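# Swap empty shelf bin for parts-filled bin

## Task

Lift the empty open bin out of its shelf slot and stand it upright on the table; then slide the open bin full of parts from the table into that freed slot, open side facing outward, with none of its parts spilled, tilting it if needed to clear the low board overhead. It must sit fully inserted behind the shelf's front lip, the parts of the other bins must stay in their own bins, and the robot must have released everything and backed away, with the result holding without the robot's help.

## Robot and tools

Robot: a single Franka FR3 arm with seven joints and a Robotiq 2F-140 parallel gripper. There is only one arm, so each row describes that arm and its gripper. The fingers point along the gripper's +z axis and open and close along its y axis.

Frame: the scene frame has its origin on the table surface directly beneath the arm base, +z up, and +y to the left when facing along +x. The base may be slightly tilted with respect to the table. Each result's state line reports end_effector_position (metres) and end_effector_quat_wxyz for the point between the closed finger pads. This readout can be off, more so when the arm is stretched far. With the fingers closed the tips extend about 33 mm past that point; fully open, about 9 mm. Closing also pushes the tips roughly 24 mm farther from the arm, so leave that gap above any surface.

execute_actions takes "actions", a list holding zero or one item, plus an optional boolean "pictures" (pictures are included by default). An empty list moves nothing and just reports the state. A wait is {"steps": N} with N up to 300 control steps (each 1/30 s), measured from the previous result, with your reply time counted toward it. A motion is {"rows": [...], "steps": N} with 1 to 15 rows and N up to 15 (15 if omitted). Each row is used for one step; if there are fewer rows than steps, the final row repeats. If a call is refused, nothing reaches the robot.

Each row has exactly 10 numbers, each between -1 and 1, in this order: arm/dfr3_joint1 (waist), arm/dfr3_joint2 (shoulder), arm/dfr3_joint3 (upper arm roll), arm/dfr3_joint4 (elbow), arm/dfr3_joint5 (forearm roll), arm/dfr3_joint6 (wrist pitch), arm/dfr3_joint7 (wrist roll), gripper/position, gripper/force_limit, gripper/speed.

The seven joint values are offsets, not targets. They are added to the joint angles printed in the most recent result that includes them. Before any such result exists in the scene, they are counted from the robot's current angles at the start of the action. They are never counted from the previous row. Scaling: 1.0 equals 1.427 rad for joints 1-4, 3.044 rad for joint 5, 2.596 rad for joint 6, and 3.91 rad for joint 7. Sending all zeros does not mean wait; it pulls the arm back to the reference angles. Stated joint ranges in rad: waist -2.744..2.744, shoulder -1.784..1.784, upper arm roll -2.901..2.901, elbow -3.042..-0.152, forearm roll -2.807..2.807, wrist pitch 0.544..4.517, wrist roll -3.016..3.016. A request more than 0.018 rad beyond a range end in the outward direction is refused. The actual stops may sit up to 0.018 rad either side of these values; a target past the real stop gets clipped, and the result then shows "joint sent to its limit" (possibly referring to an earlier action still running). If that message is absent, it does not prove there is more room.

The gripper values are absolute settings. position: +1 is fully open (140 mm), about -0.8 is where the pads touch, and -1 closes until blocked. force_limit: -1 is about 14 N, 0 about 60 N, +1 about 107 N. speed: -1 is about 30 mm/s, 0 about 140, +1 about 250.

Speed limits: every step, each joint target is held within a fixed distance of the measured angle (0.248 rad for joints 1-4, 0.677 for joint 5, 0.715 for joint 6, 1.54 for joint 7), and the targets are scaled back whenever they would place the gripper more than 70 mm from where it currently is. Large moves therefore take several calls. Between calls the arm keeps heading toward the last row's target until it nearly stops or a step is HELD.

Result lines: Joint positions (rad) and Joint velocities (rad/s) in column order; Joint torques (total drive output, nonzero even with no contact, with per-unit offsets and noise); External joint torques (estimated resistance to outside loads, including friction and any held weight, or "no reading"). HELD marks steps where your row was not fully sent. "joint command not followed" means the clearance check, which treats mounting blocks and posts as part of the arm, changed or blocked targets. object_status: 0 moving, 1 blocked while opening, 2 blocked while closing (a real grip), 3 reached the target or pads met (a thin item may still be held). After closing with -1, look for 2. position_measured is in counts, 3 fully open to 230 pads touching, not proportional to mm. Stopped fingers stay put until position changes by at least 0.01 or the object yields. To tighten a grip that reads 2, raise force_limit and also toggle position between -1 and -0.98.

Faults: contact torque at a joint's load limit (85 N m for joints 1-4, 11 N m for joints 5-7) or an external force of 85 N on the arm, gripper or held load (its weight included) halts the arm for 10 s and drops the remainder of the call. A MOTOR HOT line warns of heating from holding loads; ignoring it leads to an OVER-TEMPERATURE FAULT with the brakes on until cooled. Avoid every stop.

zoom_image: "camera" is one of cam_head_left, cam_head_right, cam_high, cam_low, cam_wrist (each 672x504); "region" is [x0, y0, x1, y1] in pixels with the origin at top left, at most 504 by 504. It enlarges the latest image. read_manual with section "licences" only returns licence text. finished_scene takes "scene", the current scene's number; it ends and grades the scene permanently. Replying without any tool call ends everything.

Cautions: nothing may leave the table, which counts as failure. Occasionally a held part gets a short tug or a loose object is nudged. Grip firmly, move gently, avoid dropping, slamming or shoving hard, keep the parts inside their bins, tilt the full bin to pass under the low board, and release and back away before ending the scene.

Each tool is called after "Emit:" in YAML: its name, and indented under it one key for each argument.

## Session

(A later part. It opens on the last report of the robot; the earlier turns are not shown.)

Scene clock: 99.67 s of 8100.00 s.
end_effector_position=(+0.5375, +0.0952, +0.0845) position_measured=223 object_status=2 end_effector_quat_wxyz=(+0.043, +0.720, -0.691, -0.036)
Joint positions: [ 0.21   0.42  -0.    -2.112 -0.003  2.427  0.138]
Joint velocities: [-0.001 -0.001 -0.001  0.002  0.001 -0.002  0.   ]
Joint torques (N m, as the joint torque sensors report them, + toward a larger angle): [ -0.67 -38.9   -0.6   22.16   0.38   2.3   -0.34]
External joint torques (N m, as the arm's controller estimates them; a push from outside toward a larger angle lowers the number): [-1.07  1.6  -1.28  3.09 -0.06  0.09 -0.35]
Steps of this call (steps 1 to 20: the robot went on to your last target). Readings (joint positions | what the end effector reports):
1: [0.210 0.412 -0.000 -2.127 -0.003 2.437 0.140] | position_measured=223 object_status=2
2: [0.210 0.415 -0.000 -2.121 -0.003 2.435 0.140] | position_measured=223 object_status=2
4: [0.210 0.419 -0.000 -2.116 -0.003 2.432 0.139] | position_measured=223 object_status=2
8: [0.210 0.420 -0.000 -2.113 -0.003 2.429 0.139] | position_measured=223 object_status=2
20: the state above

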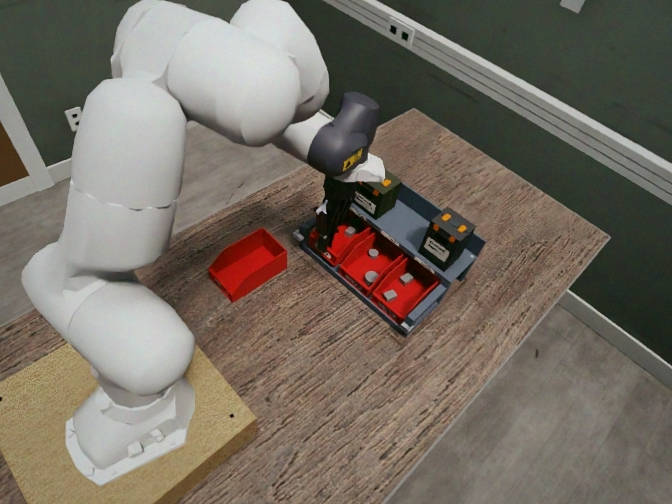

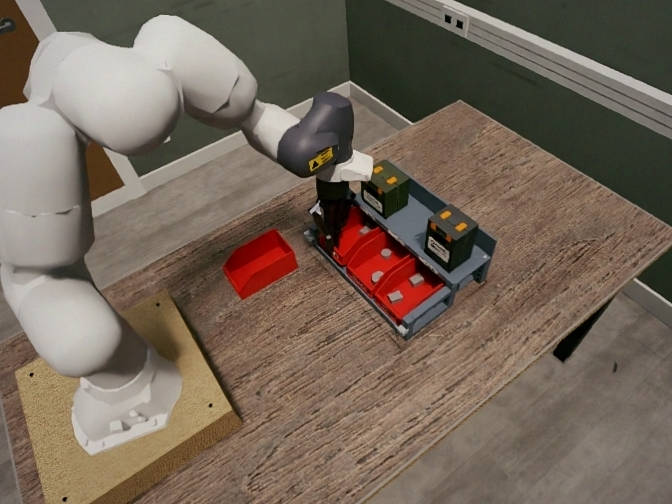

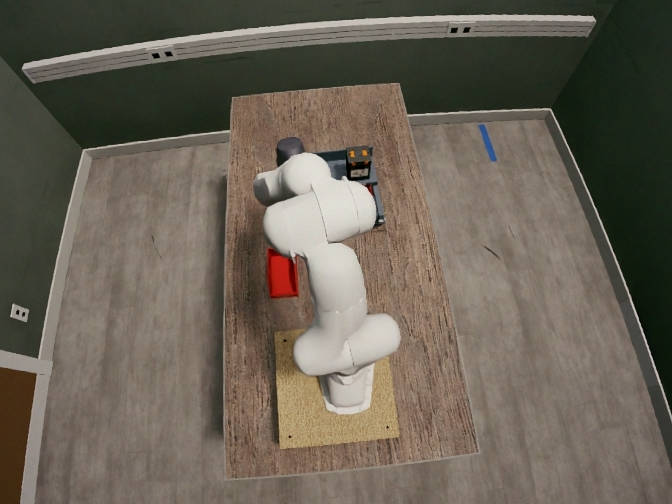

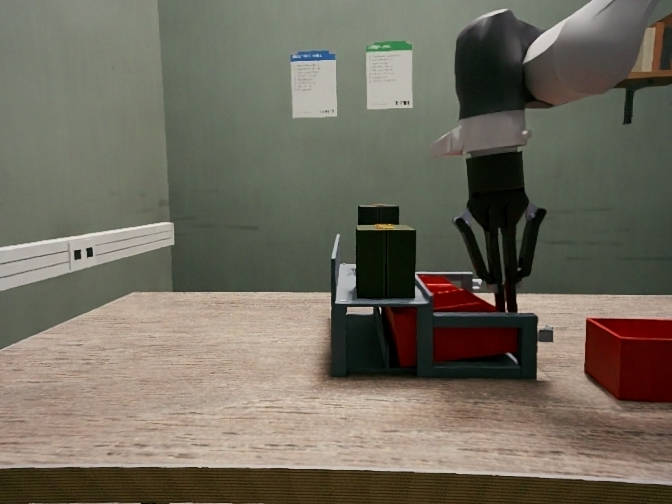

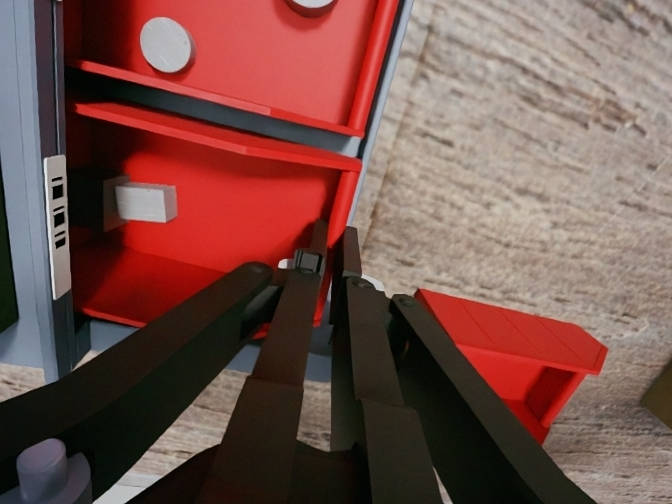

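Emit:
execute_actions:
  actions:
    - {"rows":[[0,0,0,-0.003,0,0.012,0,-1,0.8,-0.5],[0,-0.001,0,-0.007,0,0.017,0,-1,0.8,-0.5],[0,-0.001,0,-0.01,0,0.021,0,-1,0.8,-0.5],[0,-0.002,0,-0.014,0,0.025,0,-1,0.8,-0.5],[0,-0.002,0,-0.017,0,0.029,0,-1,0.8,-0.5],[0,-0.003,0,-0.021,0,0.033,0,-1,0.8,-0.5],[0,-0.003,0,-0.024,0,0.037,0,-1,0.8,-0.5],[0,-0.004,0,-0.028,0,0.041,0,-1,0.8,-0.5],[0,-0.004,0,-0.031,0,0.045,0,-1,0.8,-0.5],[0,-0.005,0,-0.035,0,0.047,0,-1,0.8,-0.5],[0,-0.005,0,-0.038,0,0.047,0,-1,0.8,-0.5],[0,-0.006,0,-0.041,0,0.047,0,-1,0.8,-0.5],[0,-0.006,0,-0.044,0,0.047,0,-1,0.8,-0.5],[0,-0.007,0,-0.046,0,0.047,0,-1,0.8,-0.5],[0,-0.007,0,-0.048,0,0.047,0,-1,0.8,-0.5]],"steps":15}
  pictures: false

Emit:
execute_actions:
  actions:
    - {"steps":15}
  pictures: false

Emit:
execute_actions:
  actions:
    - {"rows":[[0,0,0,-0.003,0,0.012,0,-1,0.8,-0.5],[0,-0.001,0,-0.007,0,0.017,0,-1,0.8,-0.5],[0,-0.001,0,-0.01,0,0.021,0,-1,0.8,-0.5],[0,-0.002,0,-0.014,0,0.025,0,-1,0.8,-0.5],[0,-0.002,0,-0.017,0,0.029,0,-1,0.8,-0.5],[0,-0.003,0,-0.021,0,0.033,0,-1,0.8,-0.5],[0,-0.003,0,-0.024,0,0.037,0,-1,0.8,-0.5],[0,-0.004,0,-0.028,0,0.041,0,-1,0.8,-0.5],[0,-0.004,0,-0.031,0,0.045,0,-1,0.8,-0.5],[0,-0.005,0,-0.035,0,0.047,0,-1,0.8,-0.5],[0,-0.005,0,-0.038,0,0.047,0,-1,0.8,-0.5],[0,-0.006,0,-0.041,0,0.047,0,-1,0.8,-0.5],[0,-0.006,0,-0.044,0,0.047,0,-1,0.8,-0.5],[0,-0.007,0,-0.046,0,0.047,0,-1,0.8,-0.5],[0,-0.007,0,-0.048,0,0.047,0,-1,0.8,-0.5]],"steps":15}
  pictures: false

Emit:
execute_actions:
  actions:
    - {"steps":15}

Emit:
zoom_image:
  camera: "cam_low"
  region: [330, 240, 620, 400]

Scene clock: 105.67 s of 8100.00 s.
end_effector_position=(+0.5369, +0.0952, +0.0731) position_measured=223 object_status=2 end_effector_quat_wxyz=(+0.024, +0.721, -0.692, -0.022)
Joint positions: [ 0.21   0.416 -0.    -2.171 -0.003  2.53   0.138]
Joint velocities: [-0.    -0.024 -0.    -0.099  0.     0.099  0.   ]
Joint torques (N m, as the joint torque sensors report them, + toward a larger angle): [  0.94 -40.56  -0.32  18.81   0.34   2.92  -0.07]
External joint torques (N m, as the arm's controller estimates them; a push from outside toward a larger angle lowers the number): [ 0.53 -0.9  -1.01 -0.02 -0.07  0.53 -0.07]
Steps of this call (steps 1 to 15: the robot went on to your last target; steps 16 to 90: nothing new was sent; then 2.50 s passed at rest; steps 91 to 105: all 15 steps of this action). Readings (joint positions | what the end effector reports):
91: [0.210 0.420 -0.000 -2.112 -0.003 2.430 0.138] | position_measured=223 object_status=2
92: [0.210 0.420 -0.000 -2.115 -0.003 2.436 0.138] | position_measured=223 object_status=2
94: [0.210 0.420 -0.000 -2.122 -0.003 2.451 0.138] | position_measured=223 object_status=2
98: [0.210 0.420 -0.000 -2.140 -0.003 2.485 0.138] | position_measured=223 object_status=2
105: the state above

Scene clock: 106.17 s of 8100.00 s.
end_effector_position=(+0.5366, +0.0952, +0.0719) position_measured=223 object_status=2 end_effector_quat_wxyz=(+0.021, +0.721, -0.692, -0.020)
Joint positions: [ 0.21   0.415 -0.    -2.179 -0.003  2.544  0.138]
Joint velocities: [-0.    -0.001  0.001  0.    -0.001  0.005 -0.   ]
Joint torques (N m, as the joint torque sensors report them, + toward a larger angle): [ -0.18 -39.9    0.98  17.99   0.37   3.13  -0.1 ]
External joint torques (N m, as the arm's controller estimates them; a push from outside toward a larger angle lowers the number): [-0.5  -0.36  0.37 -0.31 -0.04  0.78 -0.1 ]
Steps of this call (steps 1 to 15: the robot went on to your last target). Readings (joint positions | what the end effector reports):
1: [0.210 0.415 -0.000 -2.174 -0.003 2.533 0.138] | position_measured=223 object_status=2
2: [0.210 0.415 -0.000 -2.175 -0.003 2.536 0.138] | position_measured=223 object_status=2
4: [0.210 0.415 -0.000 -2.177 -0.003 2.539 0.138] | position_measured=223 object_status=2
8: [0.210 0.415 -0.000 -2.179 -0.003 2.542 0.138] | position_measured=223 object_status=2
15: the state above

Scene clock: 106.67 s of 8100.00 s.
end_effector_position=(+0.5357, +0.0952, +0.0629) position_measured=223 object_status=2 end_effector_quat_wxyz=(+0.001, +0.721, -0.692, -0.005)
Joint positions: [ 0.21   0.409 -0.    -2.238 -0.003  2.648  0.138]
Joint velocities: [ 0.    -0.023  0.    -0.1   -0.001  0.099 -0.001]
Joint torques (N m, as the joint torque sensors report them, + toward a larger angle): [  0.92 -37.58   0.58  17.28   0.41   2.68  -0.08]
External joint torques (N m, as the arm's controller estimates them; a push from outside toward a larger angle lowers the number): [ 0.55  1.1  -0.07 -0.83  0.04  0.14 -0.08]
Steps of this call (steps 1 to 15: all 15 steps of this action). Readings (joint positions | what the end effector reports):
1: [0.210 0.415 -0.000 -2.180 -0.003 2.547 0.138] | position_measured=223 object_status=2
2: [0.210 0.415 -0.000 -2.182 -0.003 2.553 0.138] | position_measured=223 object_status=2
4: [0.210 0.415 -0.000 -2.189 -0.003 2.568 0.138] | position_measured=223 object_status=2
8: [0.210 0.414 -0.000 -2.207 -0.003 2.602 0.138] | position_measured=223 object_status=2
15: the state above

Scene clock: 107.17 s of 8100.00 s.
end_effector_position=(+0.5350, +0.0951, +0.0619) position_measured=223 object_status=2 end_effector_quat_wxyz=(-0.002, +0.721, -0.692, -0.004)
Joint positions: [ 0.21   0.408 -0.    -2.246 -0.003  2.66   0.138]
Joint velocities: [ 0.     0.001  0.001  0.     0.     0.002 -0.   ]
Joint torques (N m, as the joint torque sensors report them, + toward a larger angle): [  0.73 -38.86   1.11  17.91   0.33   3.22   0.  ]
External joint torques (N m, as the arm's controller estimates them; a push from outside toward a larger angle lowers the number): [ 0.3  -0.32  0.4   0.43 -0.03  0.73  0.  ]
Steps of this call (steps 1 to 15: the robot went on to your last target). Readings (joint positions | what the end effector reports):
1: [0.210 0.409 -0.000 -2.241 -0.003 2.650 0.138] | position_measured=223 object_status=2
2: [0.210 0.409 -0.000 -2.242 -0.003 2.653 0.138] | position_measured=223 object_status=2
4: [0.210 0.408 -0.000 -2.244 -0.003 2.656 0.138] | position_measured=223 object_status=2
8: [0.210 0.408 -0.000 -2.246 -0.003 2.659 0.138] | position_measured=223 object_status=2
15: the state above

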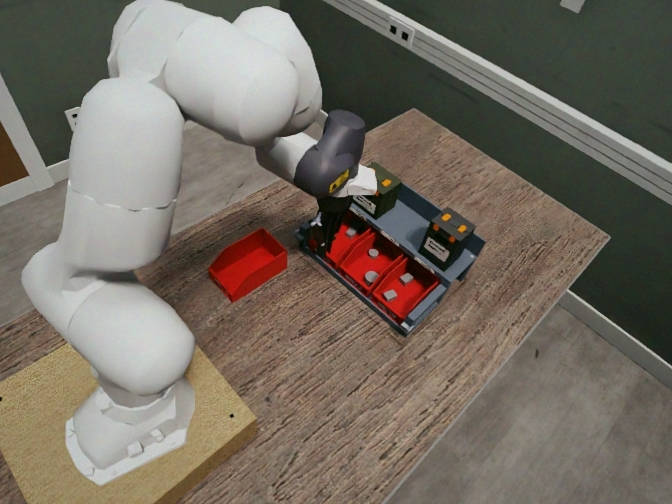

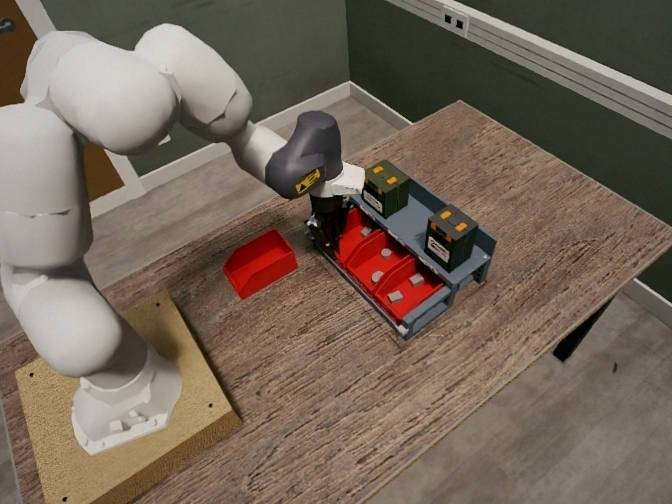

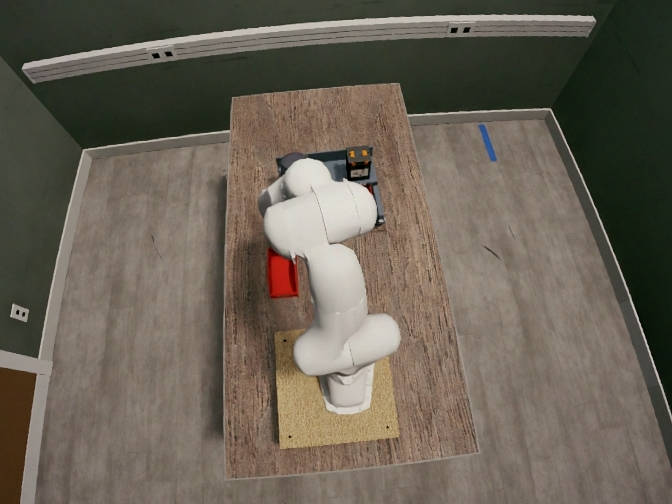

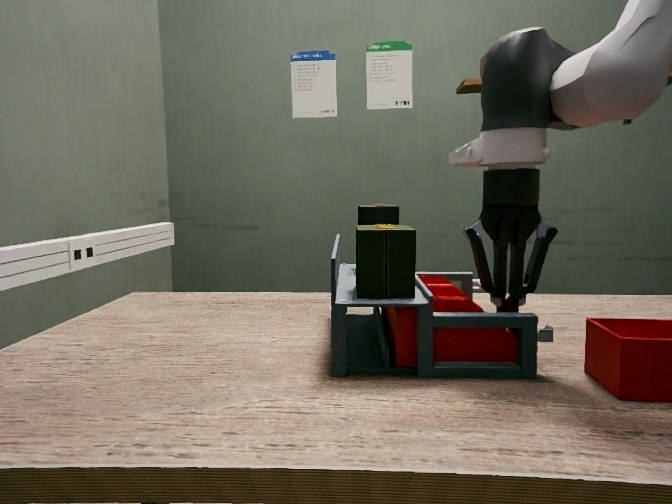

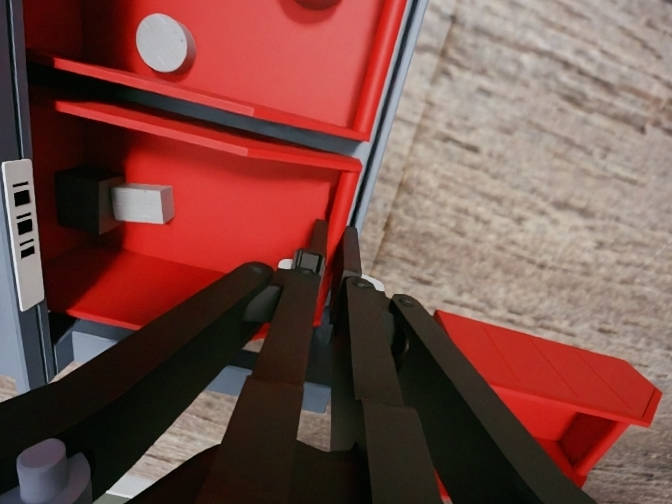

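Region (330, 240, 620, 400) of cam_low's 672x504 image, scaled by 1.738, with more detail than that image has; it fills the top 278 rows of this view, and the rest is white.

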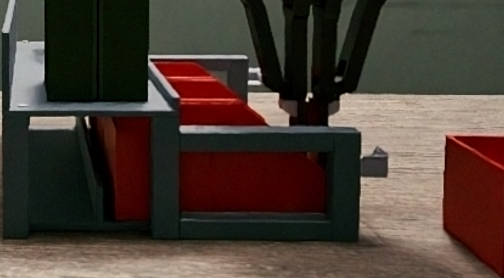

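Emit:
execute_actions:
  actions:
    - {"rows":[[0,0,0,0,0,0,0,-0.45,0.6,-0.3]],"steps":12}
  pictures: false

Emit:
execute_actions:
  actions:
    - {"rows":[[0,-0.02,0,0,0,-0.025,0,-0.45,0.6,0],[0,-0.04,0,0,0,-0.04,0,-0.45,0.6,0],[0,-0.06,0,0,0,-0.055,0,-0.45,0.6,0],[0,-0.09,0,0,0,-0.075,0,-0.45,0.6,0],[0,-0.12,0,0,0,-0.095,0,-0.45,0.6,0],[0,-0.16,0,0,0,-0.115,0,-0.45,0.6,0],[0,-0.2,0,0,0,-0.135,0,-0.45,0.6,0],[0,-0.25,0,0,0,-0.14,0,-0.45,0.6,0]],"steps":15}
  pictures: false

Emit:
execute_actions:
  actions:
    - {"steps":15}

Scene clock: 109.67 s of 8100.00 s.
end_effector_position=(+0.5350, +0.0951, +0.0619) position_measured=186 object_status=0 end_effector_quat_wxyz=(-0.002, +0.721, -0.692, -0.004)
Joint positions: [ 0.21   0.408 -0.    -2.247 -0.003  2.661  0.138]
Joint velocities: [ 0.    -0.     0.    -0.     0.     0.     0.001]
Joint torques (N m, as the joint torque sensors report them, + toward a larger angle): [  0.93 -37.06   0.13  18.4    0.43   2.42  -0.11]
External joint torques (N m, as the arm's controller estimates them; a push from outside toward a larger angle lowers the number): [ 0.51  1.45 -0.57  0.96  0.07 -0.07 -0.11]
Steps of this call (steps 1 to 15: the robot went on to your last target; steps 16 to 63: nothing new was sent; steps 64 to 75: all 12 steps of this action). Readings (joint positions | what the end effector reports):
64: [0.210 0.408 -0.000 -2.247 -0.003 2.661 0.138] | position_measured=223 object_status=0
65: [0.210 0.408 -0.000 -2.247 -0.003 2.661 0.138] | position_measured=223 object_status=0
67: [0.210 0.408 -0.000 -2.247 -0.003 2.661 0.138] | position_measured=208 object_status=0
71: [0.210 0.408 -0.000 -2.247 -0.003 2.661 0.138] | position_measured=187 object_status=0
75: the state above

Scene clock: 110.17 s of 8100.00 s.
end_effector_position=(+0.5418, +0.0945, +0.2337) position_measured=186 object_status=3 end_effector_quat_wxyz=(-0.024, +0.721, -0.692, +0.013)
Joint positions: [ 0.21   0.046 -0.    -2.238 -0.003  2.346  0.138]
Joint velocities: [ 0.001  0.    -0.001 -0.033 -0.002 -0.263  0.001]
Joint torques (N m, as the joint torque sensors report them, + toward a larger angle): [  0.18 -27.92  -0.59  19.03   0.64   2.    -0.12]
External joint torques (N m, as the arm's controller estimates them; a push from outside toward a larger angle lowers the number): [-0.17 -0.28 -0.96 -1.01  0.08 -0.25 -0.11]
Steps of this call (steps 1 to 15: all 15 steps of this action). Readings (joint positions | what the end effector reports):
1: [0.210 0.405 -0.000 -2.247 -0.003 2.652 0.138] | position_measured=186 object_status=0
2: [0.210 0.396 -0.000 -2.249 -0.003 2.636 0.138] | position_measured=186 object_status=3
4: [0.210 0.358 -0.000 -2.251 -0.003 2.589 0.138] | position_measured=186 object_status=3
8: [0.210 0.203 -0.000 -2.252 -0.003 2.463 0.138] | position_measured=186 object_status=3
15: the state above

Scene clock: 110.67 s of 8100.00 s.
end_effector_position=(+0.5241, +0.0914, +0.2248) position_measured=186 object_status=3 end_effector_quat_wxyz=(-0.002, +0.721, -0.693, -0.003)
Joint positions: [ 0.21   0.049 -0.    -2.245 -0.003  2.302  0.138]
Joint velocities: [-0.001 -0.     0.002 -0.001 -0.    -0.014 -0.001]
Joint torques (N m, as the joint torque sensors report them, + toward a larger angle): [  0.77 -29.25  -0.44  22.04   0.63   2.22  -0.06]
External joint torques (N m, as the arm's controller estimates them; a push from outside toward a larger angle lowers the number): [ 0.45  2.62 -0.8  -0.09  0.04 -0.26 -0.06]
Steps of this call (steps 1 to 15: the robot went on to your last target). Readings (joint positions | what the end effector reports):
1: [0.210 0.046 -0.000 -2.240 -0.003 2.338 0.138] | position_measured=186 object_status=3
2: [0.210 0.047 -0.000 -2.242 -0.003 2.331 0.138] | position_measured=186 object_status=3
4: [0.210 0.049 -0.000 -2.244 -0.003 2.320 0.138] | position_measured=186 object_status=3
8: [0.210 0.049 -0.000 -2.245 -0.003 2.309 0.138] | position_measured=186 object_status=3
15: the state above

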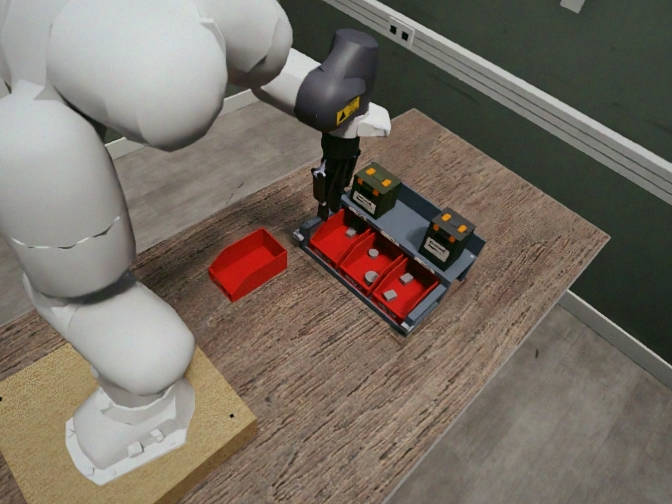

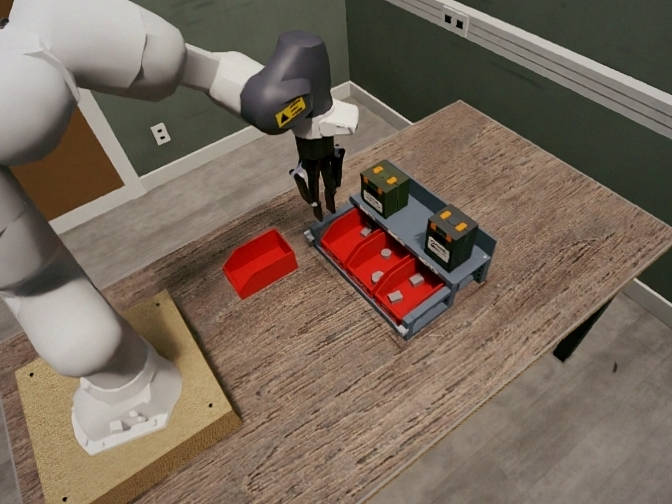

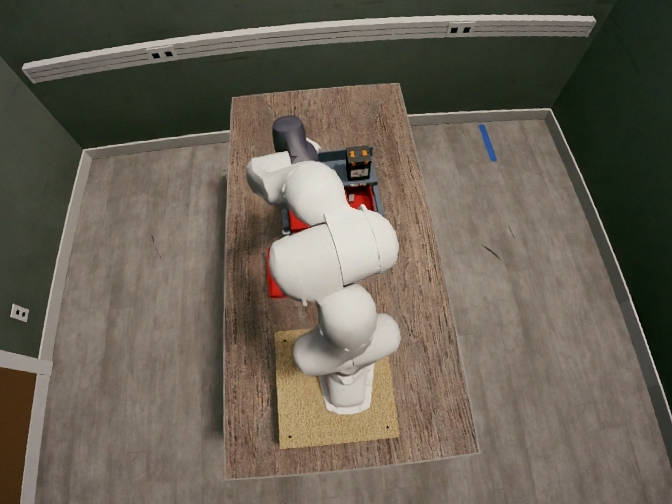

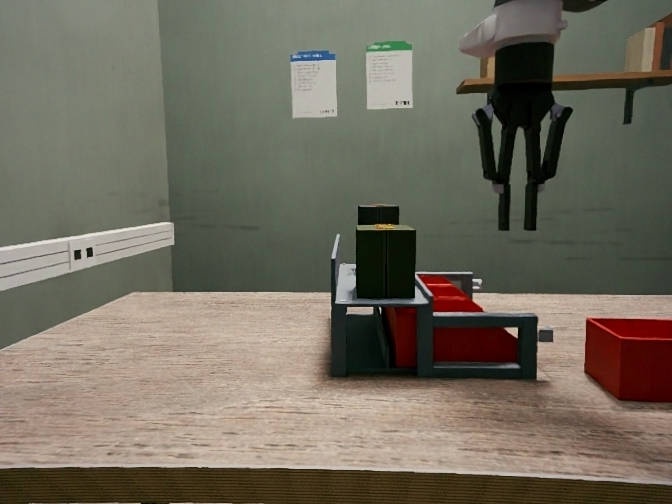

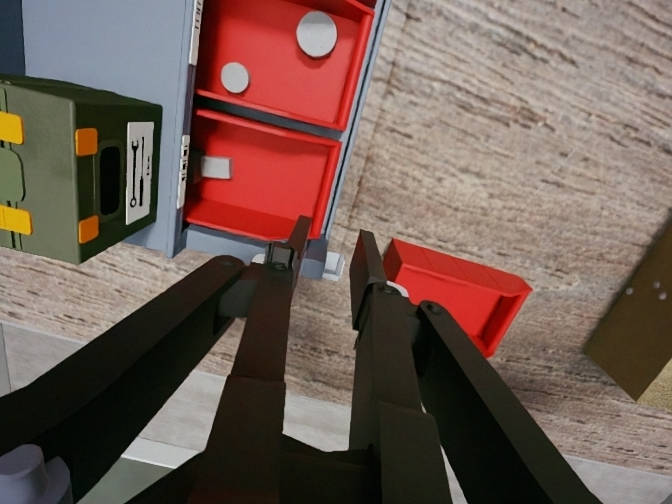

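Emit:
finished_scene:
  scene: 1

The scene is finished: the task was done.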